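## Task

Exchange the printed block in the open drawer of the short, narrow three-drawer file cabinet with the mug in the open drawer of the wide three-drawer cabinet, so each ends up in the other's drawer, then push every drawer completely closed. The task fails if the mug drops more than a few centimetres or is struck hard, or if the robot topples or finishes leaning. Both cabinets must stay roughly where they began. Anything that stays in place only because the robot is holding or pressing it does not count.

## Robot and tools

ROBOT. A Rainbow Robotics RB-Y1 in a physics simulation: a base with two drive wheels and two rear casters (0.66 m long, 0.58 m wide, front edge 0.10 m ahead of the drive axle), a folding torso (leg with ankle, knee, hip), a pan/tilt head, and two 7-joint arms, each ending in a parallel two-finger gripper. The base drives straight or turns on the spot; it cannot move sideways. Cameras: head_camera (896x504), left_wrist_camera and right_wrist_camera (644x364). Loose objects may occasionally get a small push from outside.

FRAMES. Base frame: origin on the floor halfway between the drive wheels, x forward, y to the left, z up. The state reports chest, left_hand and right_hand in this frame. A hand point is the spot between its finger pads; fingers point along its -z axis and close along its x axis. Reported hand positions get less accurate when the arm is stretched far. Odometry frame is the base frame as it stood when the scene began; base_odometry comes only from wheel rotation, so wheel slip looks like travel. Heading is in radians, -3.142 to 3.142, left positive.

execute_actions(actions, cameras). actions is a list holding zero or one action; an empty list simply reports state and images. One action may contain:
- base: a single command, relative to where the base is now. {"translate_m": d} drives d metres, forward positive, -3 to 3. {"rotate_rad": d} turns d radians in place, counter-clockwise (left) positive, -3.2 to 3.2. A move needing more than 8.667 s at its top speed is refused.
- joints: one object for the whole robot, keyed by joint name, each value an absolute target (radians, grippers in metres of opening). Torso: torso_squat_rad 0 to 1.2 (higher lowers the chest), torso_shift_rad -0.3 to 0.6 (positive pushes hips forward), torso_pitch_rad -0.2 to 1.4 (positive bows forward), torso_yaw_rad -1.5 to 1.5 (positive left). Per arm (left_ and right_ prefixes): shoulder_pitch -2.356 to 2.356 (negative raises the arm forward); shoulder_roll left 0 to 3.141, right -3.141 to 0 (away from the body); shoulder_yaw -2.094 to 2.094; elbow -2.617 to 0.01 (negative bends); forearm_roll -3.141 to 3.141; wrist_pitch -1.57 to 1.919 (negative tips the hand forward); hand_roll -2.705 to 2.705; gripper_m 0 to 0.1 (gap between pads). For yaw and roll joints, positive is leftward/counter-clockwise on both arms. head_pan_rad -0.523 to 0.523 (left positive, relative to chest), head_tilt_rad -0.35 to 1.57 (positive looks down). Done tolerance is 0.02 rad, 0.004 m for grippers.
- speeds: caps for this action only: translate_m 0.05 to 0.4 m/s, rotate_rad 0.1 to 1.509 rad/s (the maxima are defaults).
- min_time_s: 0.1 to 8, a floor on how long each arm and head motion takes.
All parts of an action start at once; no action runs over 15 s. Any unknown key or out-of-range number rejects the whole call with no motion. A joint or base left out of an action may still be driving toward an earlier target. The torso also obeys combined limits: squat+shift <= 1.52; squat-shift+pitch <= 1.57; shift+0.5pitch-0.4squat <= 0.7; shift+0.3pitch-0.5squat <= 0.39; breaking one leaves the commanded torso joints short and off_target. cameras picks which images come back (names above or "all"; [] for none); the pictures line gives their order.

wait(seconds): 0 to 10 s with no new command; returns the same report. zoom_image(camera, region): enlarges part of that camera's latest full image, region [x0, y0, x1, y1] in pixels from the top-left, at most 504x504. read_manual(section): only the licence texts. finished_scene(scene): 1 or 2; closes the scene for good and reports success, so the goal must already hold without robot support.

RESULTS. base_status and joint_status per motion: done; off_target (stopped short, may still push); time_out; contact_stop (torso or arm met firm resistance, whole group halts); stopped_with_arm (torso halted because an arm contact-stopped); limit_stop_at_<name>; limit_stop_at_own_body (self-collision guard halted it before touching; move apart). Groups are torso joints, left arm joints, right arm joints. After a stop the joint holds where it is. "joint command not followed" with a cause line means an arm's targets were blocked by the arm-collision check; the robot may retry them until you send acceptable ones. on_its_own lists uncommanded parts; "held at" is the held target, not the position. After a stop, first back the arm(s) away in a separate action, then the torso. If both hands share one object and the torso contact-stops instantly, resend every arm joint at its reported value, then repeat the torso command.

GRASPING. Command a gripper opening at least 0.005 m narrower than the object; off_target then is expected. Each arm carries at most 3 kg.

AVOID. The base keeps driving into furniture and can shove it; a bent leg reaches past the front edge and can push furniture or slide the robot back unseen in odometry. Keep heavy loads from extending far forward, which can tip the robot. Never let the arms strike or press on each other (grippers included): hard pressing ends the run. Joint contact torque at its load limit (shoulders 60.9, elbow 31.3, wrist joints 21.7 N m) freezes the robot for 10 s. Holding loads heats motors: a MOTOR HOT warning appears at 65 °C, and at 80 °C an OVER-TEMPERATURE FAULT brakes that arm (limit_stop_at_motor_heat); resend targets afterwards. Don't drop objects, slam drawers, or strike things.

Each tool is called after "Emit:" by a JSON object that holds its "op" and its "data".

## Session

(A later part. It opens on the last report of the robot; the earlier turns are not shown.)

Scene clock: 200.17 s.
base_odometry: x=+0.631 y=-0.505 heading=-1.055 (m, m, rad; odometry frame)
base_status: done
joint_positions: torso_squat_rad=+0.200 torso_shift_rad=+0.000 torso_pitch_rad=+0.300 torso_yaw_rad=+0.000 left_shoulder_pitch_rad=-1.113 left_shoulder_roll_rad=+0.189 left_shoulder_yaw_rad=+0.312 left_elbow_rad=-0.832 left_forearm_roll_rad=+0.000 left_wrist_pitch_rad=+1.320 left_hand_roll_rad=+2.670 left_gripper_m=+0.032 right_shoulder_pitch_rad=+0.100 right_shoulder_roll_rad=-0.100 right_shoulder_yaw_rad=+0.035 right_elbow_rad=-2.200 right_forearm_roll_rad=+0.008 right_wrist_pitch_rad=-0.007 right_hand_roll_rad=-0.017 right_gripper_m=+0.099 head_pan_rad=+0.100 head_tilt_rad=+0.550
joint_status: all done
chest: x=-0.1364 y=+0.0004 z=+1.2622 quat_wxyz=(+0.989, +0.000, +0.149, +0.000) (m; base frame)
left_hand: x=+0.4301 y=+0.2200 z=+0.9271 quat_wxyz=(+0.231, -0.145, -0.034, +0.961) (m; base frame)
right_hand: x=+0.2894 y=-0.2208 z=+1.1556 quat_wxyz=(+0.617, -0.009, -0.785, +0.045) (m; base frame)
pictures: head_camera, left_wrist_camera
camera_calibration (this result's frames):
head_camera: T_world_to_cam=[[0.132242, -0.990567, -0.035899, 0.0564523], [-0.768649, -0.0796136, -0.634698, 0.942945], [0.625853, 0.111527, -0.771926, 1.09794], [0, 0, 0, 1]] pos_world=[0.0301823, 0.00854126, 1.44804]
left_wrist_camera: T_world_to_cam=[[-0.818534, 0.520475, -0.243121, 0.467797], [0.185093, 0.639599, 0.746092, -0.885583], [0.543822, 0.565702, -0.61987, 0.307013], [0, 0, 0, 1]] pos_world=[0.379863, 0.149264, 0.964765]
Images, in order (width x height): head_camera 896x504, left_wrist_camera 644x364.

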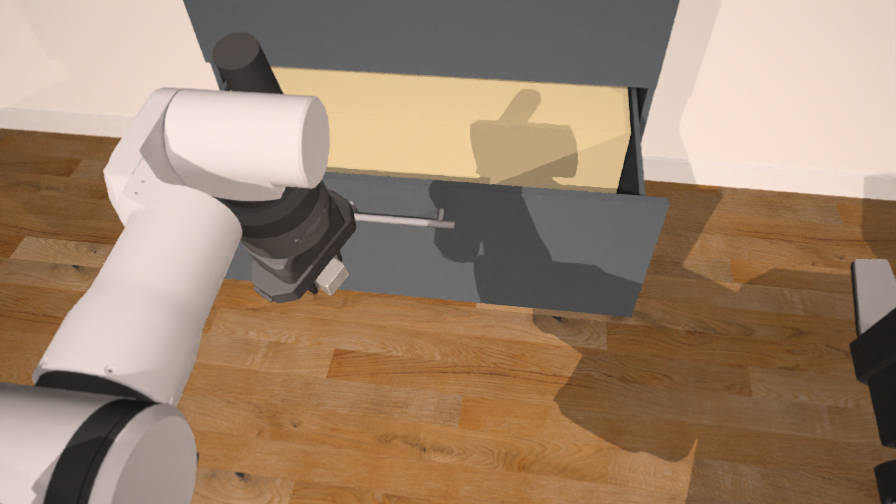

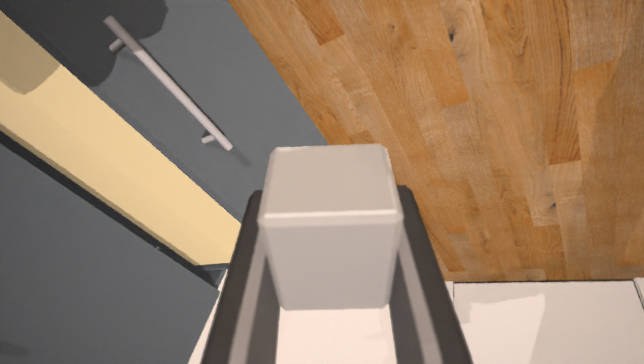

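Emit:
{"op": "execute_actions", "data": {"actions": [{"base":{"translate_m":0.33},"joints":{"torso_squat_rad":0,"torso_pitch_rad":0.4,"head_pan_rad":0.15,"head_tilt_rad":0.75}}], "cameras": ["head_camera","left_wrist_camera"]}}

Scene clock: 215.73 s.
base_odometry: x=+0.794 y=-0.792 heading=-1.054 (m, m, rad; odometry frame)
base_status: done
joint_positions: torso_squat_rad=+0.000 torso_shift_rad=+0.000 torso_pitch_rad=+0.400 torso_yaw_rad=+0.000 left_shoulder_pitch_rad=-1.113 left_shoulder_roll_rad=+0.189 left_shoulder_yaw_rad=+0.312 left_elbow_rad=-0.832 left_forearm_roll_rad=+0.000 left_wrist_pitch_rad=+1.320 left_hand_roll_rad=+2.670 left_gripper_m=+0.032 right_shoulder_pitch_rad=+0.100 right_shoulder_roll_rad=-0.100 right_shoulder_yaw_rad=+0.035 right_elbow_rad=-2.200 right_forearm_roll_rad=+0.008 right_wrist_pitch_rad=-0.007 right_hand_roll_rad=-0.017 right_gripper_m=+0.099 head_pan_rad=+0.150 head_tilt_rad=+0.750
joint_status: all done
chest: x=-0.1072 y=+0.0004 z=+1.2655 quat_wxyz=(+0.980, +0.000, +0.199, +0.000) (m; base frame)
left_hand: x=+0.4230 y=+0.2199 z=+0.8755 quat_wxyz=(+0.233, -0.097, -0.023, +0.967) (m; base frame)
right_hand: x=+0.3058 y=-0.2207 z=+1.1169 quat_wxyz=(+0.656, -0.007, -0.754, +0.045) (m; base frame)
pictures: head_camera, left_wrist_camera
camera_calibration (this result's frames):
head_camera: T_world_to_cam=[[0.170507, -0.982489, -0.0751245, 0.106871], [-0.915616, -0.129805, -0.380524, 0.608093], [0.364109, 0.133667, -0.921715, 1.27753], [0, 0, 0, 1]] pos_world=[0.0733977, 0.0131695, 1.41694]
left_wrist_camera: T_world_to_cam=[[-0.838689, 0.520539, -0.160123, 0.3853], [0.258772, 0.639595, 0.723848, -0.857421], [0.479205, 0.565648, -0.671122, 0.351139], [0, 0, 0, 1]] pos_world=[0.376756, 0.149218, 0.917994]
Images, in order (width x height): head_camera 896x504, left_wrist_camera 644x364.

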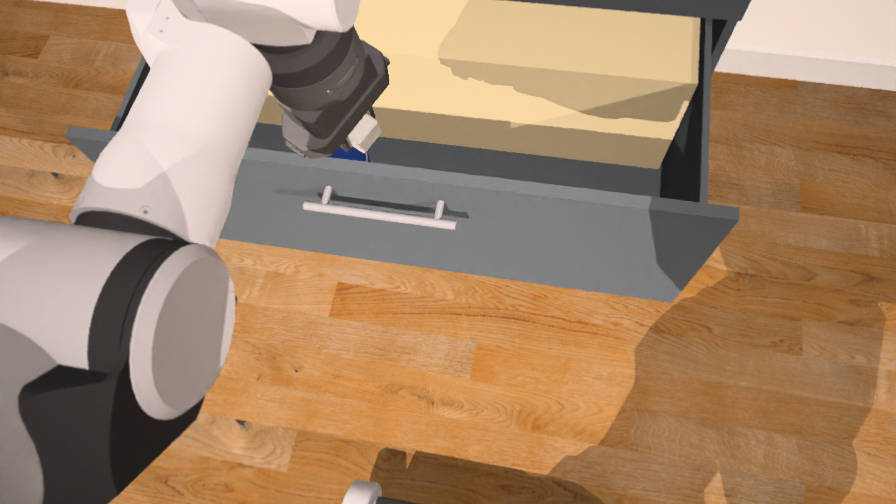

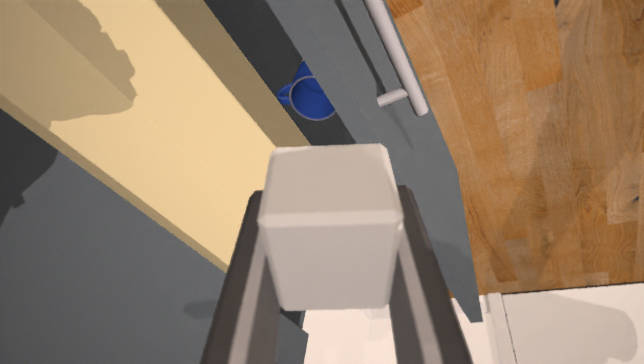

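Emit:
{"op": "execute_actions", "data": {"actions": [{"joints":{"torso_pitch_rad":0.7,"left_shoulder_pitch_rad":-0.88,"left_shoulder_roll_rad":0.1215,"left_shoulder_yaw_rad":0.267,"left_elbow_rad":-1.534,"left_wrist_pitch_rad":1.684,"left_hand_roll_rad":0.3,"right_shoulder_pitch_rad":0.3,"right_elbow_rad":-2.5,"head_tilt_rad":0.5}}], "cameras": []}}

Emit:
{"op": "execute_actions", "data": {"actions": [{"base":{"translate_m":0.19}}]}}

Scene clock: 282.63 s.
base_odometry: x=+0.794 y=-0.792 heading=-1.054 (m, m, rad; odometry frame)
base_status: not commanded
joint_positions: torso_squat_rad=+0.000 torso_shift_rad=+0.000 torso_pitch_rad=+0.700 torso_yaw_rad=+0.000 left_shoulder_pitch_rad=-0.880 left_shoulder_roll_rad=+0.122 left_shoulder_yaw_rad=+0.267 left_elbow_rad=-1.534 left_forearm_roll_rad=+0.000 left_wrist_pitch_rad=+1.684 left_hand_roll_rad=+0.300 left_gripper_m=+0.032 right_shoulder_pitch_rad=+0.300 right_shoulder_roll_rad=-0.100 right_shoulder_yaw_rad=+0.035 right_elbow_rad=-2.500 right_forearm_roll_rad=+0.008 right_wrist_pitch_rad=-0.007 right_hand_roll_rad=-0.017 right_gripper_m=+0.099 head_pan_rad=+0.150 head_tilt_rad=+0.500
joint_status: all done
chest: x=-0.0284 y=+0.0004 z=+1.2172 quat_wxyz=(+0.939, +0.000, +0.343, +0.000) (m; base frame)
left_hand: x=+0.3527 y=+0.2206 z=+0.7774 quat_wxyz=(+0.989, +0.000, +0.000, +0.150) (m; base frame)
right_hand: x=+0.2940 y=-0.2345 z=+1.0435 quat_wxyz=(+0.725, -0.022, -0.687, +0.045) (m; base frame)
pictures: none
No camera images: the call's "cameras" was empty. Leave "cameras" out to get every camera's image.

Scene clock: 284.37 s.
base_odometry: x=+0.888 y=-0.957 heading=-1.054 (m, m, rad; odometry frame)
base_status: done
joint_positions: torso_squat_rad=+0.000 torso_shift_rad=+0.000 torso_pitch_rad=+0.700 torso_yaw_rad=+0.000 left_shoulder_pitch_rad=-0.880 left_shoulder_roll_rad=+0.122 left_shoulder_yaw_rad=+0.267 left_elbow_rad=-1.534 left_forearm_roll_rad=+0.000 left_wrist_pitch_rad=+1.684 left_hand_roll_rad=+0.300 left_gripper_m=+0.032 right_shoulder_pitch_rad=+0.300 right_shoulder_roll_rad=-0.100 right_shoulder_yaw_rad=+0.035 right_elbow_rad=-2.500 right_forearm_roll_rad=+0.008 right_wrist_pitch_rad=-0.007 right_hand_roll_rad=-0.017 right_gripper_m=+0.099 head_pan_rad=+0.150 head_tilt_rad=+0.500
joint_status: not commanded
chest: x=-0.0284 y=+0.0004 z=+1.2171 quat_wxyz=(+0.939, +0.000, +0.343, +0.000) (m; base frame)
left_hand: x=+0.3527 y=+0.2206 z=+0.7773 quat_wxyz=(+0.989, +0.000, +0.000, +0.150) (m; base frame)
right_hand: x=+0.2940 y=-0.2345 z=+1.0434 quat_wxyz=(+0.725, -0.022, -0.687, +0.045) (m; base frame)
pictures: head_camera, left_wrist_camera, right_wrist_camera
camera_calibration (this result's frames):
head_camera: T_world_to_cam=[[0.146401, -0.98255, -0.114728, 0.135435], [-0.936733, -0.100419, -0.335332, 0.632537], [0.31796, 0.156562, -0.935088, 1.17654], [0, 0, 0, 1]] pos_world=[0.198597, 0.0123885, 1.32782]
left_wrist_camera: T_world_to_cam=[[0.974703, 0.223308, 0.00934208, -0.395402], [0.162005, -0.734685, 0.658781, -0.380754], [0.153975, -0.640602, -0.752277, 0.762459], [0, 0, 0, 1]] pos_world=[0.329684, 0.296995, 0.828108]
right_wrist_camera: T_world_to_cam=[[-0.0740268, -0.095651, -0.992659, 1.03434], [-0.697814, 0.716079, -0.0169613, 0.41727], [0.712444, 0.691435, -0.119756, 0.164846], [0, 0, 0, 1]] pos_world=[0.250302, -0.313843, 1.05357]
Images, in order (width x height): head_camera 896x504, left_wrist_camera 644x364, right_wrist_camera 644x364.

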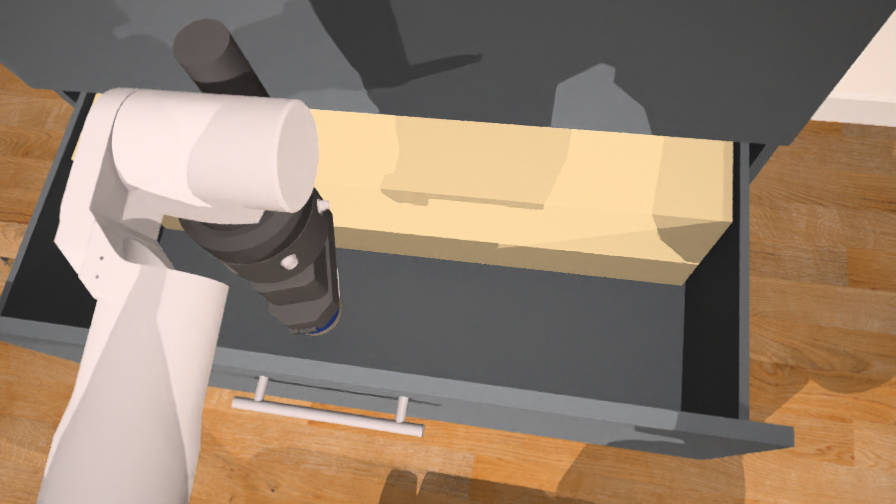

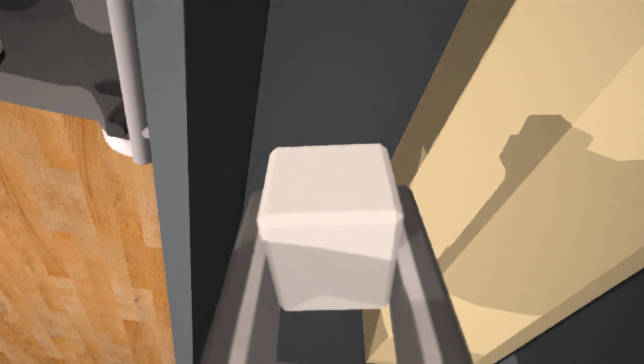

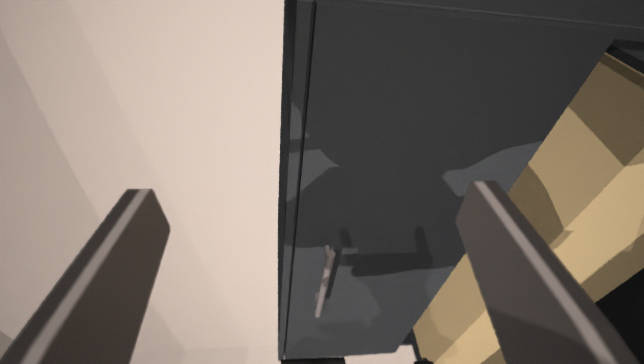

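Emit:
{"op": "execute_actions", "data": {"actions": [{"base":{"rotate_rad":-0.239},"joints":{"head_pan_rad":0.3}}], "cameras": []}}

Emit:
{"op": "execute_actions", "data": {"actions": [{"joints":{"left_shoulder_pitch_rad":-0.929,"left_shoulder_roll_rad":0.135,"left_shoulder_yaw_rad":0.2775,"left_elbow_rad":-1.174,"left_wrist_pitch_rad":1.373},"min_time_s":1.2}], "cameras": []}}

Emit:
{"op": "execute_actions", "data": {"actions": [{"joints":{"left_shoulder_pitch_rad":-1.176,"left_shoulder_roll_rad":0.21,"left_shoulder_yaw_rad":0.321,"left_elbow_rad":-0.446,"left_wrist_pitch_rad":0.8995},"min_time_s":1.8}], "cameras": ["head_camera","left_wrist_camera"]}}

Scene clock: 298.77 s.
base_odometry: x=+0.888 y=-0.958 heading=-1.293 (m, m, rad; odometry frame)
base_status: done
joint_positions: torso_squat_rad=+0.000 torso_shift_rad=+0.000 torso_pitch_rad=+0.700 torso_yaw_rad=+0.000 left_shoulder_pitch_rad=-0.880 left_shoulder_roll_rad=+0.122 left_shoulder_yaw_rad=+0.267 left_elbow_rad=-1.534 left_forearm_roll_rad=+0.000 left_wrist_pitch_rad=+1.684 left_hand_roll_rad=+0.300 left_gripper_m=+0.032 right_shoulder_pitch_rad=+0.300 right_shoulder_roll_rad=-0.100 right_shoulder_yaw_rad=+0.035 right_elbow_rad=-2.500 right_forearm_roll_rad=+0.008 right_wrist_pitch_rad=-0.007 right_hand_roll_rad=-0.017 right_gripper_m=+0.099 head_pan_rad=+0.300 head_tilt_rad=+0.500
joint_status: all done
chest: x=-0.0284 y=+0.0004 z=+1.2172 quat_wxyz=(+0.939, +0.000, +0.343, +0.000) (m; base frame)
left_hand: x=+0.3526 y=+0.2206 z=+0.7773 quat_wxyz=(+0.989, +0.000, +0.000, +0.150) (m; base frame)
right_hand: x=+0.2940 y=-0.2345 z=+1.0434 quat_wxyz=(+0.725, -0.022, -0.687, +0.045) (m; base frame)
pictures: none
No camera images: the call's "cameras" was empty. Leave "cameras" out to get every camera's image.

Scene clock: 300.27 s.
base_odometry: x=+0.888 y=-0.958 heading=-1.293 (m, m, rad; odometry frame)
base_status: not commanded
joint_positions: torso_squat_rad=+0.000 torso_shift_rad=+0.000 torso_pitch_rad=+0.700 torso_yaw_rad=+0.000 left_shoulder_pitch_rad=-0.929 left_shoulder_roll_rad=+0.135 left_shoulder_yaw_rad=+0.277 left_elbow_rad=-1.174 left_forearm_roll_rad=+0.000 left_wrist_pitch_rad=+1.373 left_hand_roll_rad=+0.300 left_gripper_m=+0.032 right_shoulder_pitch_rad=+0.300 right_shoulder_roll_rad=-0.100 right_shoulder_yaw_rad=+0.035 right_elbow_rad=-2.500 right_forearm_roll_rad=+0.008 right_wrist_pitch_rad=-0.007 right_hand_roll_rad=-0.017 right_gripper_m=+0.099 head_pan_rad=+0.300 head_tilt_rad=+0.500
joint_status: all done
chest: x=-0.0284 y=+0.0004 z=+1.2172 quat_wxyz=(+0.939, +0.000, +0.343, +0.000) (m; base frame)
left_hand: x=+0.3529 y=+0.2202 z=+0.7025 quat_wxyz=(+0.989, +0.000, +0.000, +0.149) (m; base frame)
right_hand: x=+0.2940 y=-0.2345 z=+1.0434 quat_wxyz=(+0.725, -0.022, -0.687, +0.045) (m; base frame)
pictures: none
No camera images: the call's "cameras" was empty. Leave "cameras" out to get every camera's image.

Scene clock: 302.37 s.
base_odometry: x=+0.888 y=-0.958 heading=-1.293 (m, m, rad; odometry frame)
base_status: not commanded
joint_positions: torso_squat_rad=+0.000 torso_shift_rad=+0.000 torso_pitch_rad=+0.700 torso_yaw_rad=+0.000 left_shoulder_pitch_rad=-1.176 left_shoulder_roll_rad=+0.210 left_shoulder_yaw_rad=+0.320 left_elbow_rad=-0.446 left_forearm_roll_rad=+0.000 left_wrist_pitch_rad=+0.900 left_hand_roll_rad=+0.300 left_gripper_m=+0.032 right_shoulder_pitch_rad=+0.300 right_shoulder_roll_rad=-0.100 right_shoulder_yaw_rad=+0.035 right_elbow_rad=-2.500 right_forearm_roll_rad=+0.008 right_wrist_pitch_rad=-0.007 right_hand_roll_rad=-0.017 right_gripper_m=+0.099 head_pan_rad=+0.300 head_tilt_rad=+0.500
joint_status: all done
chest: x=-0.0284 y=+0.0004 z=+1.2172 quat_wxyz=(+0.939, +0.000, +0.343, +0.000) (m; base frame)
left_hand: x=+0.3529 y=+0.2200 z=+0.6296 quat_wxyz=(+0.989, +0.000, +0.000, +0.149) (m; base frame)
right_hand: x=+0.2940 y=-0.2345 z=+1.0434 quat_wxyz=(+0.725, -0.022, -0.687, +0.045) (m; base frame)
pictures: head_camera, left_wrist_camera
camera_calibration (this result's frames):
head_camera: T_world_to_cam=[[0.257062, -0.943752, -0.207971, 0.248872], [-0.920988, -0.174054, -0.348549, 0.648638], [0.292746, 0.281137, -0.913927, 1.15075], [0, 0, 0, 1]] pos_world=[0.196536, 0.0242518, 1.32954]
left_wrist_camera: T_world_to_cam=[[0.975006, 0.221976, 0.0095288, -0.394073], [0.16084, -0.73476, 0.658983, -0.28362], [0.15328, -0.640979, -0.752098, 0.651065], [0, 0, 0, 1]] pos_world=[0.330046, 0.296401, 0.680321]
Images, in order (width x height): head_camera 896x504, left_wrist_camera 644x364.

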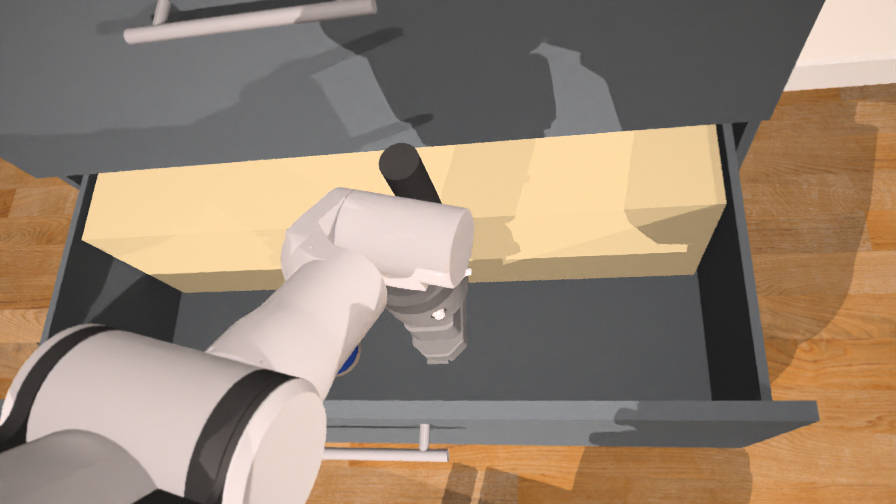

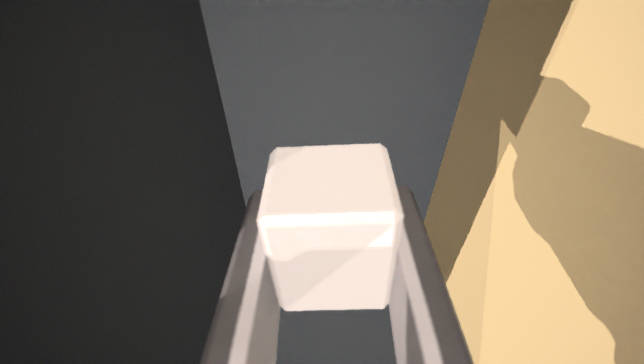

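Emit:
{"op": "execute_actions", "data": {"actions": [{"joints":{"torso_squat_rad":0.65,"head_pan_rad":0.3}}], "cameras": ["head_camera","left_wrist_camera"]}}

Scene clock: 310.27 s.
base_odometry: x=+0.888 y=-0.958 heading=-1.293 (m, m, rad; odometry frame)
base_status: not commanded
joint_positions: torso_squat_rad=+0.650 torso_shift_rad=+0.000 torso_pitch_rad=+0.700 torso_yaw_rad=+0.000 left_shoulder_pitch_rad=-1.176 left_shoulder_roll_rad=+0.210 left_shoulder_yaw_rad=+0.320 left_elbow_rad=-0.446 left_forearm_roll_rad=+0.000 left_wrist_pitch_rad=+0.900 left_hand_roll_rad=+0.300 left_gripper_m=+0.032 right_shoulder_pitch_rad=+0.300 right_shoulder_roll_rad=-0.100 right_shoulder_yaw_rad=+0.035 right_elbow_rad=-2.500 right_forearm_roll_rad=+0.008 right_wrist_pitch_rad=-0.007 right_hand_roll_rad=-0.017 right_gripper_m=+0.099 head_pan_rad=+0.300 head_tilt_rad=+0.500
joint_status: all done
chest: x=-0.0285 y=+0.0003 z=+1.0744 quat_wxyz=(+0.939, +0.000, +0.343, +0.000) (m; base frame)
left_hand: x=+0.3529 y=+0.2199 z=+0.4869 quat_wxyz=(+0.989, +0.000, +0.000, +0.149) (m; base frame)
right_hand: x=+0.2939 y=-0.2346 z=+0.9007 quat_wxyz=(+0.725, -0.022, -0.687, +0.045) (m; base frame)
pictures: head_camera, left_wrist_camera
camera_calibration (this result's frames):
head_camera: T_world_to_cam=[[0.257086, -0.943752, -0.207941, 0.219143], [-0.920947, -0.174053, -0.348658, 0.598919], [0.292854, 0.281138, -0.913892, 1.02033], [0, 0, 0, 1]] pos_world=[0.196427, 0.0242074, 1.18686]
left_wrist_camera: T_world_to_cam=[[0.975006, 0.221971, 0.00962467, -0.392717], [0.16077, -0.734758, 0.659002, -0.189618], [0.153351, -0.640983, -0.75208, 0.543703], [0, 0, 0, 1]] pos_world=[0.330009, 0.296353, 0.537646]
Images, in order (width x height): head_camera 896x504, left_wrist_camera 644x364.

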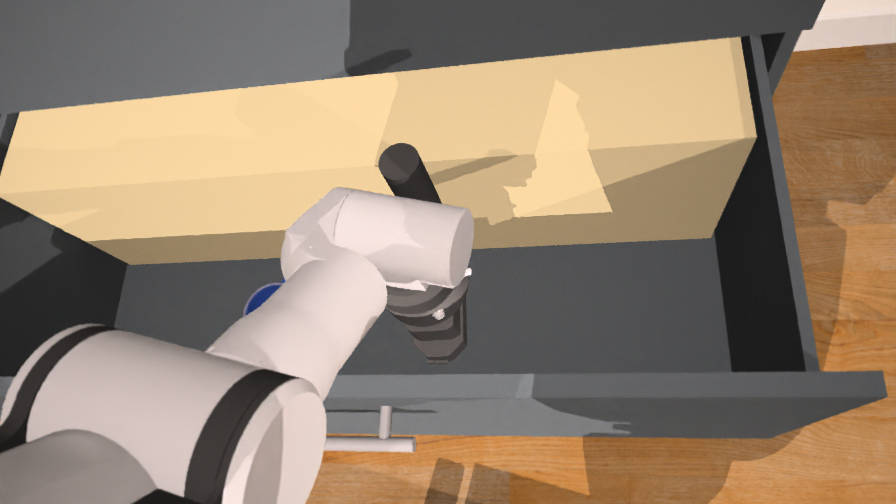

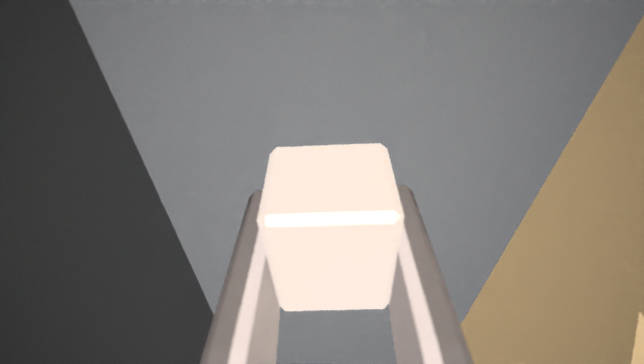

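Emit:
{"op": "execute_actions", "data": {"actions": [{"joints":{"torso_squat_rad":0.72}}], "cameras": ["head_camera","left_wrist_camera"]}}

Scene clock: 316.13 s.
base_odometry: x=+0.888 y=-0.958 heading=-1.293 (m, m, rad; odometry frame)
base_status: not commanded
joint_positions: torso_squat_rad=+0.720 torso_shift_rad=+0.000 torso_pitch_rad=+0.700 torso_yaw_rad=+0.000 left_shoulder_pitch_rad=-1.176 left_shoulder_roll_rad=+0.210 left_shoulder_yaw_rad=+0.320 left_elbow_rad=-0.446 left_forearm_roll_rad=+0.000 left_wrist_pitch_rad=+0.900 left_hand_roll_rad=+0.300 left_gripper_m=+0.032 right_shoulder_pitch_rad=+0.300 right_shoulder_roll_rad=-0.100 right_shoulder_yaw_rad=+0.035 right_elbow_rad=-2.500 right_forearm_roll_rad=+0.008 right_wrist_pitch_rad=-0.007 right_hand_roll_rad=-0.017 right_gripper_m=+0.099 head_pan_rad=+0.300 head_tilt_rad=+0.500
joint_status: all done
chest: x=-0.0285 y=+0.0003 z=+1.0434 quat_wxyz=(+0.939, +0.000, +0.343, +0.000) (m; base frame)
left_hand: x=+0.3529 y=+0.2199 z=+0.4559 quat_wxyz=(+0.989, +0.000, +0.000, +0.149) (m; base frame)
right_hand: x=+0.2939 y=-0.2346 z=+0.8697 quat_wxyz=(+0.725, -0.022, -0.687, +0.045) (m; base frame)
pictures: head_camera, left_wrist_camera
camera_calibration (this result's frames):
head_camera: T_world_to_cam=[[0.257085, -0.943751, -0.207943, 0.212693], [-0.920948, -0.174052, -0.348657, 0.588103], [0.292853, 0.281139, -0.913892, 0.992007], [0, 0, 0, 1]] pos_world=[0.19642, 0.0241978, 1.15586]
left_wrist_camera: T_world_to_cam=[[0.975007, 0.221966, 0.00962264, -0.392408], [0.160767, -0.734756, 0.659005, -0.169204], [0.153347, -0.640988, -0.752077, 0.520386], [0, 0, 0, 1]] pos_world=[0.330003, 0.296338, 0.506652]
Images, in order (width x height): head_camera 896x504, left_wrist_camera 644x364.

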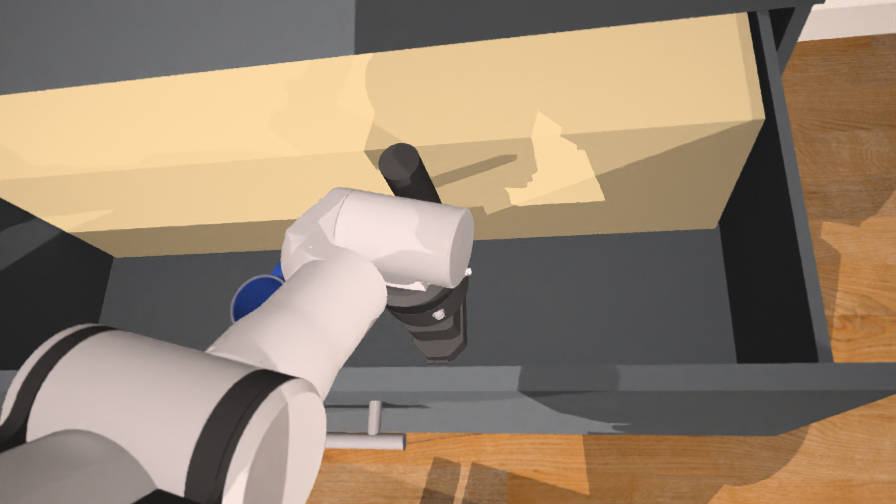

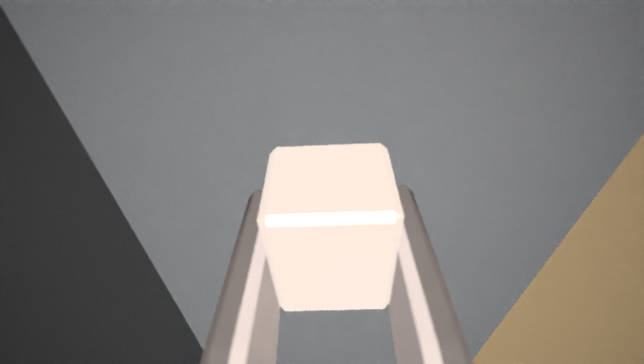

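Emit:
{"op": "execute_actions", "data": {"actions": [{"joints":{"torso_squat_rad":0.75}}], "cameras": ["left_wrist_camera"]}}

Scene clock: 320.83 s.
base_odometry: x=+0.888 y=-0.958 heading=-1.293 (m, m, rad; odometry frame)
base_status: not commanded
joint_positions: torso_squat_rad=+0.750 torso_shift_rad=+0.000 torso_pitch_rad=+0.700 torso_yaw_rad=+0.000 left_shoulder_pitch_rad=-1.176 left_shoulder_roll_rad=+0.210 left_shoulder_yaw_rad=+0.320 left_elbow_rad=-0.446 left_forearm_roll_rad=+0.000 left_wrist_pitch_rad=+0.900 left_hand_roll_rad=+0.300 left_gripper_m=+0.032 right_shoulder_pitch_rad=+0.300 right_shoulder_roll_rad=-0.100 right_shoulder_yaw_rad=+0.035 right_elbow_rad=-2.500 right_forearm_roll_rad=+0.008 right_wrist_pitch_rad=-0.007 right_hand_roll_rad=-0.017 right_gripper_m=+0.099 head_pan_rad=+0.300 head_tilt_rad=+0.500
joint_status: all done
chest: x=-0.0285 y=+0.0003 z=+1.0294 quat_wxyz=(+0.939, +0.000, +0.343, +0.000) (m; base frame)
left_hand: x=+0.3529 y=+0.2199 z=+0.4418 quat_wxyz=(+0.989, +0.000, +0.000, +0.149) (m; base frame)
right_hand: x=+0.2939 y=-0.2346 z=+0.8557 quat_wxyz=(+0.725, -0.022, -0.687, +0.045) (m; base frame)
pictures: left_wrist_camera
camera_calibration (this result's frames):
left_wrist_camera: T_world_to_cam=[[0.975007, 0.221963, 0.00965372, -0.392285], [0.160744, -0.734755, 0.659012, -0.159938], [0.153369, -0.64099, -0.75207, 0.509795], [0, 0, 0, 1]] pos_world=[0.330003, 0.296331, 0.49259]
Images, in order (width x height): left_wrist_camera 644x364.

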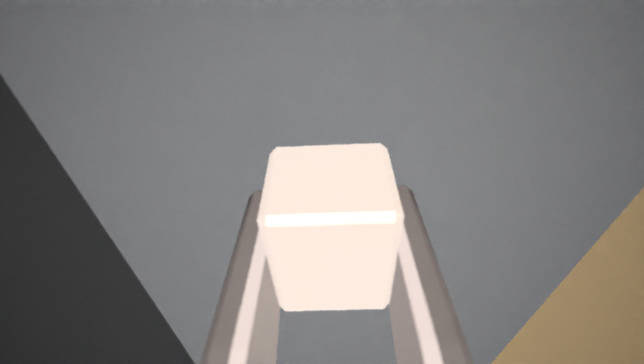

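Emit:
{"op": "execute_actions", "data": {"actions": [{"joints":{"torso_squat_rad":0.78}}], "cameras": ["head_camera","left_wrist_camera"]}}

Scene clock: 329.90 s.
base_odometry: x=+0.888 y=-0.958 heading=-1.293 (m, m, rad; odometry frame)
base_status: not commanded
joint_positions: torso_squat_rad=+0.780 torso_shift_rad=+0.000 torso_pitch_rad=+0.700 torso_yaw_rad=+0.000 left_shoulder_pitch_rad=-1.176 left_shoulder_roll_rad=+0.210 left_shoulder_yaw_rad=+0.320 left_elbow_rad=-0.446 left_forearm_roll_rad=+0.000 left_wrist_pitch_rad=+0.900 left_hand_roll_rad=+0.300 left_gripper_m=+0.032 right_shoulder_pitch_rad=+0.300 right_shoulder_roll_rad=-0.100 right_shoulder_yaw_rad=+0.035 right_elbow_rad=-2.500 right_forearm_roll_rad=+0.008 right_wrist_pitch_rad=-0.007 right_hand_roll_rad=-0.017 right_gripper_m=+0.099 head_pan_rad=+0.300 head_tilt_rad=+0.500
joint_status: all done
chest: x=-0.0285 y=+0.0003 z=+1.0148 quat_wxyz=(+0.939, +0.000, +0.343, +0.000) (m; base frame)
left_hand: x=+0.3529 y=+0.2199 z=+0.4273 quat_wxyz=(+0.989, +0.000, +0.000, +0.149) (m; base frame)
right_hand: x=+0.2939 y=-0.2346 z=+0.8411 quat_wxyz=(+0.725, -0.022, -0.687, +0.045) (m; base frame)
pictures: head_camera, left_wrist_camera
camera_calibration (this result's frames):
head_camera: T_world_to_cam=[[0.257093, -0.943751, -0.207936, 0.206733], [-0.920936, -0.174051, -0.348688, 0.578133], [0.292884, 0.28114, -0.913881, 0.965853], [0, 0, 0, 1]] pos_world=[0.196392, 0.0241889, 1.12725]
left_wrist_camera: T_world_to_cam=[[0.975008, 0.221961, 0.00965242, -0.392139], [0.160743, -0.734754, 0.659013, -0.150358], [0.153368, -0.640991, -0.75207, 0.498856], [0, 0, 0, 1]] pos_world=[0.329999, 0.296326, 0.478047]
Images, in order (width x height): head_camera 896x504, left_wrist_camera 644x364.

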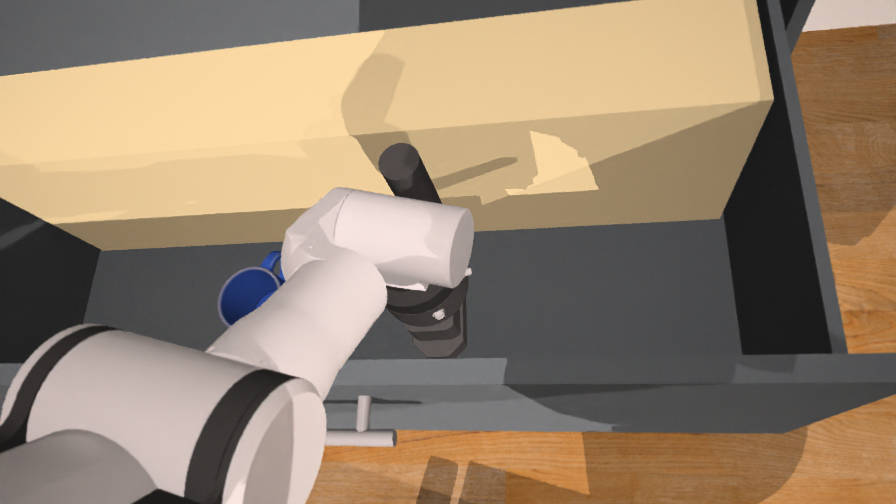

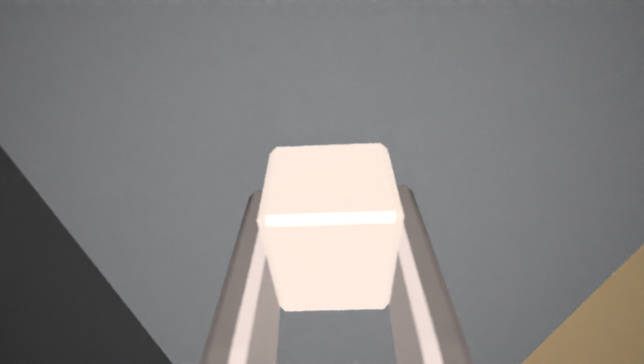

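Emit:
{"op": "execute_actions", "data": {"actions": [{"joints":{"torso_squat_rad":0.79}}], "cameras": []}}

Emit:
{"op": "execute_actions", "data": {"actions": [{"joints":{"left_gripper_m":0.07}}], "cameras": ["left_wrist_camera"]}}

Emit:
{"op": "execute_actions", "data": {"actions": [{"joints":{"torso_squat_rad":0.0,"head_pan_rad":0.4}}], "cameras": ["head_camera","left_wrist_camera"]}}

Scene clock: 336.30 s.
base_odometry: x=+0.888 y=-0.958 heading=-1.293 (m, m, rad; odometry frame)
base_status: not commanded
joint_positions: torso_squat_rad=+0.790 torso_shift_rad=+0.000 torso_pitch_rad=+0.700 torso_yaw_rad=+0.000 left_shoulder_pitch_rad=-1.176 left_shoulder_roll_rad=+0.210 left_shoulder_yaw_rad=+0.320 left_elbow_rad=-0.446 left_forearm_roll_rad=+0.000 left_wrist_pitch_rad=+0.900 left_hand_roll_rad=+0.300 left_gripper_m=+0.032 right_shoulder_pitch_rad=+0.300 right_shoulder_roll_rad=-0.100 right_shoulder_yaw_rad=+0.035 right_elbow_rad=-2.500 right_forearm_roll_rad=+0.008 right_wrist_pitch_rad=-0.007 right_hand_roll_rad=-0.017 right_gripper_m=+0.099 head_pan_rad=+0.300 head_tilt_rad=+0.500
joint_status: all done
chest: x=-0.0285 y=+0.0003 z=+1.0099 quat_wxyz=(+0.939, +0.000, +0.343, +0.000) (m; base frame)
left_hand: x=+0.3529 y=+0.2199 z=+0.4223 quat_wxyz=(+0.989, +0.000, +0.000, +0.149) (m; base frame)
right_hand: x=+0.2939 y=-0.2346 z=+0.8362 quat_wxyz=(+0.725, -0.022, -0.687, +0.045) (m; base frame)
pictures: none
No camera images: the call's "cameras" was empty. Leave "cameras" out to get every camera's image.

Scene clock: 337.23 s.
base_odometry: x=+0.888 y=-0.958 heading=-1.293 (m, m, rad; odometry frame)
base_status: not commanded
joint_positions: torso_squat_rad=+0.790 torso_shift_rad=+0.000 torso_pitch_rad=+0.700 torso_yaw_rad=+0.000 left_shoulder_pitch_rad=-1.176 left_shoulder_roll_rad=+0.210 left_shoulder_yaw_rad=+0.320 left_elbow_rad=-0.446 left_forearm_roll_rad=+0.000 left_wrist_pitch_rad=+0.900 left_hand_roll_rad=+0.300 left_gripper_m=+0.070 right_shoulder_pitch_rad=+0.300 right_shoulder_roll_rad=-0.100 right_shoulder_yaw_rad=+0.035 right_elbow_rad=-2.500 right_forearm_roll_rad=+0.008 right_wrist_pitch_rad=-0.007 right_hand_roll_rad=-0.017 right_gripper_m=+0.099 head_pan_rad=+0.300 head_tilt_rad=+0.500
joint_status: all done
chest: x=-0.0285 y=+0.0003 z=+1.0099 quat_wxyz=(+0.939, +0.000, +0.343, +0.000) (m; base frame)
left_hand: x=+0.3529 y=+0.2199 z=+0.4223 quat_wxyz=(+0.989, +0.000, +0.000, +0.149) (m; base frame)
right_hand: x=+0.2939 y=-0.2346 z=+0.8362 quat_wxyz=(+0.725, -0.022, -0.687, +0.045) (m; base frame)
pictures: left_wrist_camera
camera_calibration (this result's frames):
left_wrist_camera: T_world_to_cam=[[0.975008, 0.221963, 0.00961718, -0.392068], [0.160769, -0.734755, 0.659005, -0.147093], [0.153341, -0.640989, -0.752077, 0.495139], [0, 0, 0, 1]] pos_world=[0.329992, 0.296326, 0.473088]
Images, in order (width x height): left_wrist_camera 644x364.

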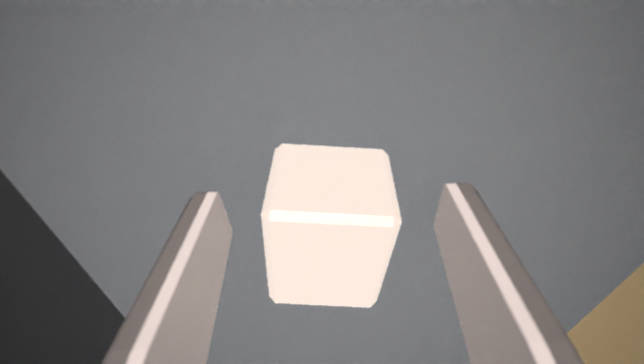

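Scene clock: 340.63 s.
base_odometry: x=+0.888 y=-0.958 heading=-1.293 (m, m, rad; odometry frame)
base_status: not commanded
joint_positions: torso_squat_rad=+0.000 torso_shift_rad=+0.000 torso_pitch_rad=+0.700 torso_yaw_rad=+0.000 left_shoulder_pitch_rad=-1.176 left_shoulder_roll_rad=+0.210 left_shoulder_yaw_rad=+0.320 left_elbow_rad=-0.446 left_forearm_roll_rad=+0.000 left_wrist_pitch_rad=+0.900 left_hand_roll_rad=+0.300 left_gripper_m=+0.070 right_shoulder_pitch_rad=+0.300 right_shoulder_roll_rad=-0.100 right_shoulder_yaw_rad=+0.035 right_elbow_rad=-2.500 right_forearm_roll_rad=+0.008 right_wrist_pitch_rad=-0.007 right_hand_roll_rad=-0.017 right_gripper_m=+0.099 head_pan_rad=+0.400 head_tilt_rad=+0.500
joint_status: all done
chest: x=-0.0284 y=+0.0004 z=+1.2171 quat_wxyz=(+0.939, +0.000, +0.343, +0.000) (m; base frame)
left_hand: x=+0.3529 y=+0.2200 z=+0.6295 quat_wxyz=(+0.989, +0.000, +0.000, +0.149) (m; base frame)
right_hand: x=+0.2940 y=-0.2345 z=+1.0434 quat_wxyz=(+0.725, -0.022, -0.687, +0.045) (m; base frame)
pictures: head_camera, left_wrist_camera
camera_calibration (this result's frames):
head_camera: T_world_to_cam=[[0.327832, -0.906039, -0.267619, 0.321432], [-0.905887, -0.221078, -0.361238, 0.664092], [0.268131, 0.360858, -0.893245, 1.12555], [0, 0, 0, 1]] pos_world=[0.194421, 0.0318804, 1.33131]
left_wrist_camera: T_world_to_cam=[[0.975009, 0.221962, 0.00949927, -0.394041], [0.160848, -0.734755, 0.658986, -0.28363], [0.15325, -0.640989, -0.752095, 0.651066], [0, 0, 0, 1]] pos_world=[0.330039, 0.29639, 0.680315]
Images, in order (width x height): head_camera 896x504, left_wrist_camera 644x364.

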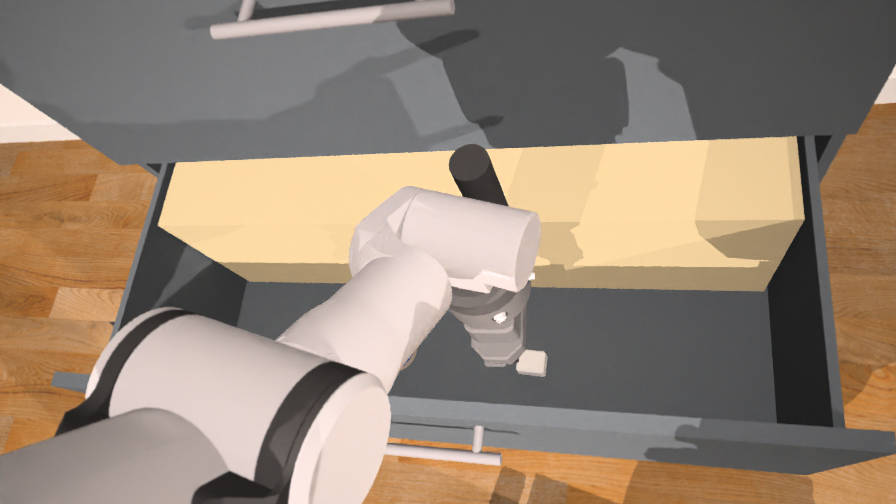

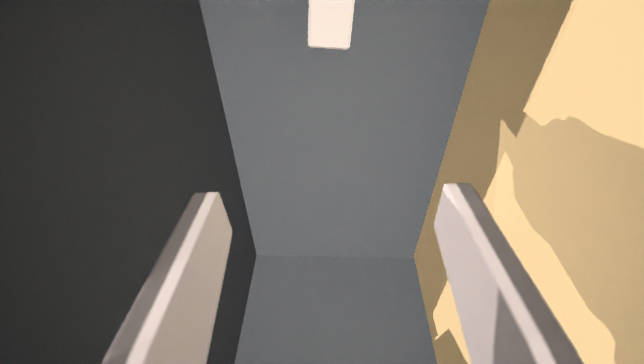

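Emit:
{"op": "execute_actions", "data": {"actions": [{"joints":{"left_shoulder_pitch_rad":-0.88,"left_shoulder_roll_rad":0.1215,"left_shoulder_yaw_rad":0.267,"left_elbow_rad":-1.534,"left_wrist_pitch_rad":1.684,"left_hand_roll_rad":0.2,"left_gripper_m":0.1},"min_time_s":1.6}], "cameras": []}}

Emit:
{"op": "execute_actions", "data": {"actions": [{"base":{"translate_m":-0.558}}], "cameras": []}}

Emit:
{"op": "execute_actions", "data": {"actions": [{"base":{"rotate_rad":0.239},"joints":{"head_pan_rad":0.2}}], "cameras": []}}

Emit:
{"op": "execute_actions", "data": {"actions": [{"base":{"translate_m":0.593}}], "cameras": ["head_camera","left_wrist_camera"]}}

Scene clock: 352.70 s.
base_odometry: x=+0.888 y=-0.958 heading=-1.293 (m, m, rad; odometry frame)
base_status: not commanded
joint_positions: torso_squat_rad=+0.000 torso_shift_rad=+0.000 torso_pitch_rad=+0.700 torso_yaw_rad=+0.000 left_shoulder_pitch_rad=-0.880 left_shoulder_roll_rad=+0.122 left_shoulder_yaw_rad=+0.267 left_elbow_rad=-1.534 left_forearm_roll_rad=+0.000 left_wrist_pitch_rad=+1.684 left_hand_roll_rad=+0.200 left_gripper_m=+0.100 right_shoulder_pitch_rad=+0.300 right_shoulder_roll_rad=-0.100 right_shoulder_yaw_rad=+0.035 right_elbow_rad=-2.500 right_forearm_roll_rad=+0.008 right_wrist_pitch_rad=-0.007 right_hand_roll_rad=-0.017 right_gripper_m=+0.099 head_pan_rad=+0.400 head_tilt_rad=+0.500
joint_status: all done
chest: x=-0.0284 y=+0.0004 z=+1.2172 quat_wxyz=(+0.939, +0.000, +0.343, +0.000) (m; base frame)
left_hand: x=+0.3527 y=+0.2206 z=+0.7773 quat_wxyz=(+0.995, +0.000, +0.000, +0.100) (m; base frame)
right_hand: x=+0.2940 y=-0.2345 z=+1.0434 quat_wxyz=(+0.725, -0.022, -0.687, +0.045) (m; base frame)
pictures: none
No camera images: the call's "cameras" was empty. Leave "cameras" out to get every camera's image.

Scene clock: 355.67 s.
base_odometry: x=+0.735 y=-0.421 heading=-1.293 (m, m, rad; odometry frame)
base_status: done
joint_positions: torso_squat_rad=+0.000 torso_shift_rad=+0.000 torso_pitch_rad=+0.700 torso_yaw_rad=+0.000 left_shoulder_pitch_rad=-0.880 left_shoulder_roll_rad=+0.122 left_shoulder_yaw_rad=+0.267 left_elbow_rad=-1.534 left_forearm_roll_rad=+0.000 left_wrist_pitch_rad=+1.684 left_hand_roll_rad=+0.200 left_gripper_m=+0.100 right_shoulder_pitch_rad=+0.300 right_shoulder_roll_rad=-0.100 right_shoulder_yaw_rad=+0.035 right_elbow_rad=-2.500 right_forearm_roll_rad=+0.008 right_wrist_pitch_rad=-0.007 right_hand_roll_rad=-0.017 right_gripper_m=+0.099 head_pan_rad=+0.400 head_tilt_rad=+0.500
joint_status: not commanded
chest: x=-0.0285 y=+0.0004 z=+1.2172 quat_wxyz=(+0.939, +0.000, +0.343, +0.000) (m; base frame)
left_hand: x=+0.3525 y=+0.2207 z=+0.7773 quat_wxyz=(+0.995, +0.000, +0.000, +0.100) (m; base frame)
right_hand: x=+0.2939 y=-0.2345 z=+1.0435 quat_wxyz=(+0.725, -0.022, -0.687, +0.045) (m; base frame)
pictures: none
No camera images: the call's "cameras" was empty. Leave "cameras" out to get every camera's image.

Scene clock: 357.40 s.
base_odometry: x=+0.735 y=-0.421 heading=-1.055 (m, m, rad; odometry frame)
base_status: done
joint_positions: torso_squat_rad=+0.000 torso_shift_rad=+0.000 torso_pitch_rad=+0.700 torso_yaw_rad=+0.000 left_shoulder_pitch_rad=-0.880 left_shoulder_roll_rad=+0.122 left_shoulder_yaw_rad=+0.267 left_elbow_rad=-1.534 left_forearm_roll_rad=+0.000 left_wrist_pitch_rad=+1.684 left_hand_roll_rad=+0.200 left_gripper_m=+0.100 right_shoulder_pitch_rad=+0.300 right_shoulder_roll_rad=-0.100 right_shoulder_yaw_rad=+0.035 right_elbow_rad=-2.500 right_forearm_roll_rad=+0.008 right_wrist_pitch_rad=-0.007 right_hand_roll_rad=-0.017 right_gripper_m=+0.099 head_pan_rad=+0.200 head_tilt_rad=+0.500
joint_status: all done
chest: x=-0.0285 y=+0.0004 z=+1.2172 quat_wxyz=(+0.939, +0.000, +0.343, +0.000) (m; base frame)
left_hand: x=+0.3526 y=+0.2206 z=+0.7774 quat_wxyz=(+0.995, +0.000, +0.000, +0.100) (m; base frame)
right_hand: x=+0.2939 y=-0.2345 z=+1.0435 quat_wxyz=(+0.725, -0.022, -0.687, +0.045) (m; base frame)
pictures: none
No camera images: the call's "cameras" was empty. Leave "cameras" out to get every camera's image.

Scene clock: 360.33 s.
base_odometry: x=+1.028 y=-0.937 heading=-1.055 (m, m, rad; odometry frame)
base_status: done
joint_positions: torso_squat_rad=+0.000 torso_shift_rad=+0.000 torso_pitch_rad=+0.700 torso_yaw_rad=+0.000 left_shoulder_pitch_rad=-0.880 left_shoulder_roll_rad=+0.122 left_shoulder_yaw_rad=+0.267 left_elbow_rad=-1.534 left_forearm_roll_rad=+0.000 left_wrist_pitch_rad=+1.684 left_hand_roll_rad=+0.200 left_gripper_m=+0.100 right_shoulder_pitch_rad=+0.300 right_shoulder_roll_rad=-0.100 right_shoulder_yaw_rad=+0.035 right_elbow_rad=-2.500 right_forearm_roll_rad=+0.008 right_wrist_pitch_rad=-0.007 right_hand_roll_rad=-0.017 right_gripper_m=+0.099 head_pan_rad=+0.200 head_tilt_rad=+0.500
joint_status: not commanded
chest: x=-0.0284 y=+0.0004 z=+1.2172 quat_wxyz=(+0.939, +0.000, +0.343, +0.000) (m; base frame)
left_hand: x=+0.3527 y=+0.2206 z=+0.7774 quat_wxyz=(+0.995, +0.000, +0.000, +0.100) (m; base frame)
right_hand: x=+0.2940 y=-0.2345 z=+1.0434 quat_wxyz=(+0.725, -0.022, -0.687, +0.045) (m; base frame)
pictures: head_camera, left_wrist_camera
camera_calibration (this result's frames):
head_camera: T_world_to_cam=[[0.183771, -0.972036, -0.146199, 0.173731], [-0.932406, -0.125292, -0.338999, 0.636991], [0.311202, 0.198615, -0.929358, 1.16957], [0, 0, 0, 1]] pos_world=[0.198036, 0.0163888, 1.32829]
left_wrist_camera: T_world_to_cam=[[0.99213, 0.124855, 0.00943829, -0.379913], [0.0877553, -0.74713, 0.658859, -0.351931], [0.0893137, -0.652846, -0.752207, 0.787922], [0, 0, 0, 1]] pos_world=[0.337435, 0.298888, 0.828139]
Images, in order (width x height): head_camera 896x504, left_wrist_camera 644x364.

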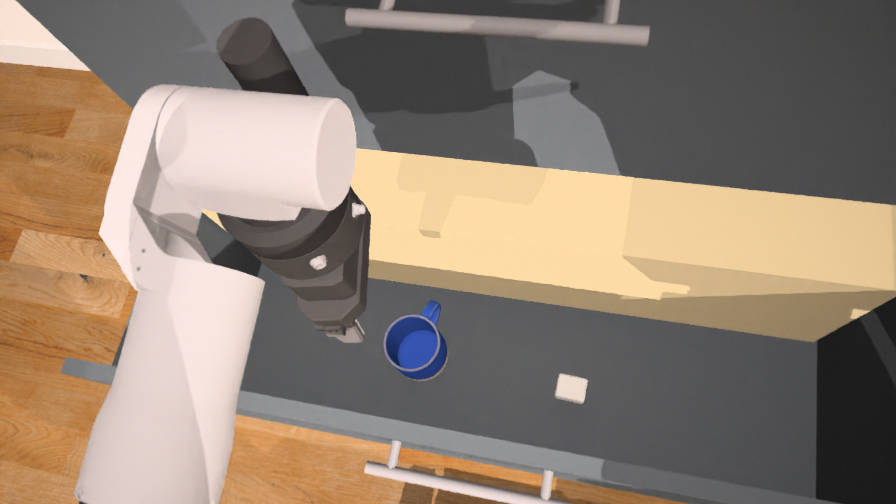

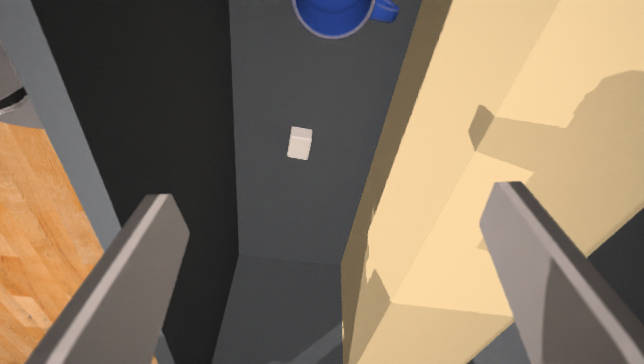

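Emit:
{"op": "execute_actions", "data": {"actions": [{"joints":{"left_shoulder_pitch_rad":-0.929,"left_shoulder_roll_rad":0.135,"left_shoulder_yaw_rad":0.2775,"left_elbow_rad":-1.174,"left_wrist_pitch_rad":1.373,"left_hand_roll_rad":0.3},"min_time_s":0.8}], "cameras": []}}

Emit:
{"op": "execute_actions", "data": {"actions": [{"joints":{"left_shoulder_pitch_rad":-1.176,"left_shoulder_roll_rad":0.21,"left_shoulder_yaw_rad":0.321,"left_elbow_rad":-0.446,"left_wrist_pitch_rad":0.8995,"torso_squat_rad":0.4},"min_time_s":1.5}], "cameras": ["head_camera","left_wrist_camera"]}}

Scene clock: 369.83 s.
base_odometry: x=+1.028 y=-0.937 heading=-1.055 (m, m, rad; odometry frame)
base_status: not commanded
joint_positions: torso_squat_rad=+0.000 torso_shift_rad=+0.000 torso_pitch_rad=+0.700 torso_yaw_rad=+0.000 left_shoulder_pitch_rad=-0.929 left_shoulder_roll_rad=+0.135 left_shoulder_yaw_rad=+0.277 left_elbow_rad=-1.174 left_forearm_roll_rad=+0.000 left_wrist_pitch_rad=+1.373 left_hand_roll_rad=+0.300 left_gripper_m=+0.100 right_shoulder_pitch_rad=+0.300 right_shoulder_roll_rad=-0.100 right_shoulder_yaw_rad=+0.035 right_elbow_rad=-2.500 right_forearm_roll_rad=+0.008 right_wrist_pitch_rad=-0.007 right_hand_roll_rad=-0.017 right_gripper_m=+0.099 head_pan_rad=+0.200 head_tilt_rad=+0.500
joint_status: all done
chest: x=-0.0284 y=+0.0004 z=+1.2172 quat_wxyz=(+0.939, +0.000, +0.343, +0.000) (m; base frame)
left_hand: x=+0.3529 y=+0.2202 z=+0.7025 quat_wxyz=(+0.989, +0.000, +0.000, +0.149) (m; base frame)
right_hand: x=+0.2940 y=-0.2345 z=+1.0435 quat_wxyz=(+0.725, -0.022, -0.687, +0.045) (m; base frame)
pictures: none
No camera images: the call's "cameras" was empty. Leave "cameras" out to get every camera's image.

Scene clock: 371.97 s.
base_odometry: x=+1.028 y=-0.937 heading=-1.055 (m, m, rad; odometry frame)
base_status: not commanded
joint_positions: torso_squat_rad=+0.400 torso_shift_rad=+0.000 torso_pitch_rad=+0.700 torso_yaw_rad=+0.000 left_shoulder_pitch_rad=-1.176 left_shoulder_roll_rad=+0.210 left_shoulder_yaw_rad=+0.320 left_elbow_rad=-0.446 left_forearm_roll_rad=+0.000 left_wrist_pitch_rad=+0.900 left_hand_roll_rad=+0.300 left_gripper_m=+0.100 right_shoulder_pitch_rad=+0.300 right_shoulder_roll_rad=-0.100 right_shoulder_yaw_rad=+0.035 right_elbow_rad=-2.500 right_forearm_roll_rad=+0.008 right_wrist_pitch_rad=-0.007 right_hand_roll_rad=-0.017 right_gripper_m=+0.099 head_pan_rad=+0.200 head_tilt_rad=+0.500
joint_status: all done
chest: x=-0.0285 y=+0.0004 z=+1.1619 quat_wxyz=(+0.939, +0.000, +0.343, +0.000) (m; base frame)
left_hand: x=+0.3529 y=+0.2200 z=+0.5744 quat_wxyz=(+0.989, +0.000, +0.000, +0.149) (m; base frame)
right_hand: x=+0.2939 y=-0.2345 z=+0.9882 quat_wxyz=(+0.725, -0.022, -0.687, +0.045) (m; base frame)
pictures: head_camera, left_wrist_camera
camera_calibration (this result's frames):
head_camera: T_world_to_cam=[[0.183799, -0.972033, -0.146184, 0.165637], [-0.932363, -0.125299, -0.339116, 0.618336], [0.311315, 0.198626, -0.929317, 1.11822], [0, 0, 0, 1]] pos_world=[0.19795, 0.0163732, 1.27309]
left_wrist_camera: T_world_to_cam=[[0.975022, 0.221894, 0.00969867, -0.39365], [0.160669, -0.734795, 0.658985, -0.247202], [0.153352, -0.640967, -0.752093, 0.609555], [0, 0, 0, 1]] pos_world=[0.330059, 0.29641, 0.625163]
Images, in order (width x height): head_camera 896x504, left_wrist_camera 644x364.

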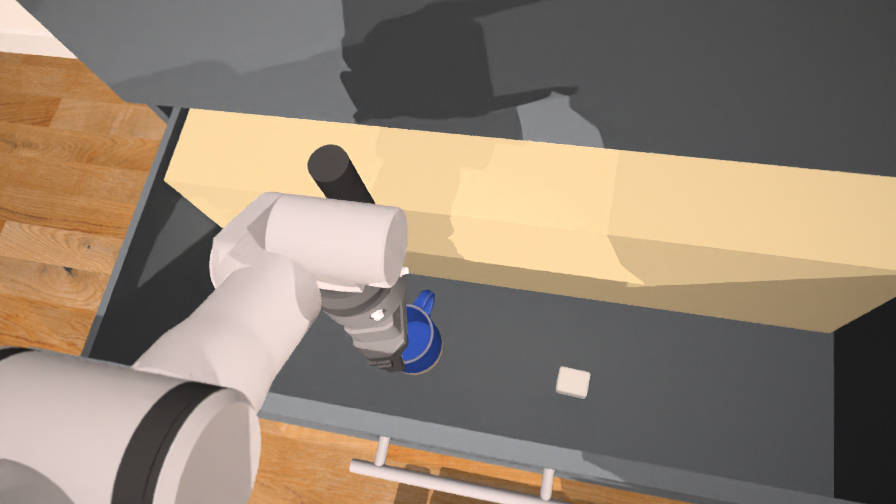

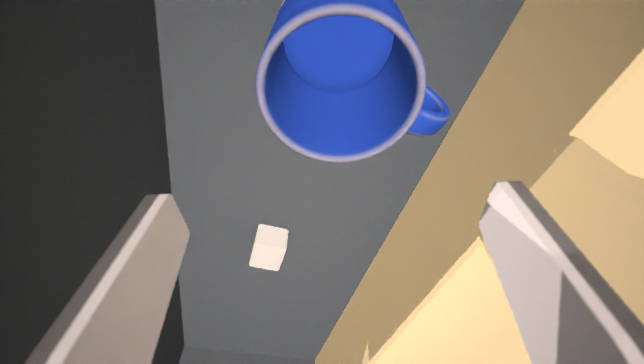

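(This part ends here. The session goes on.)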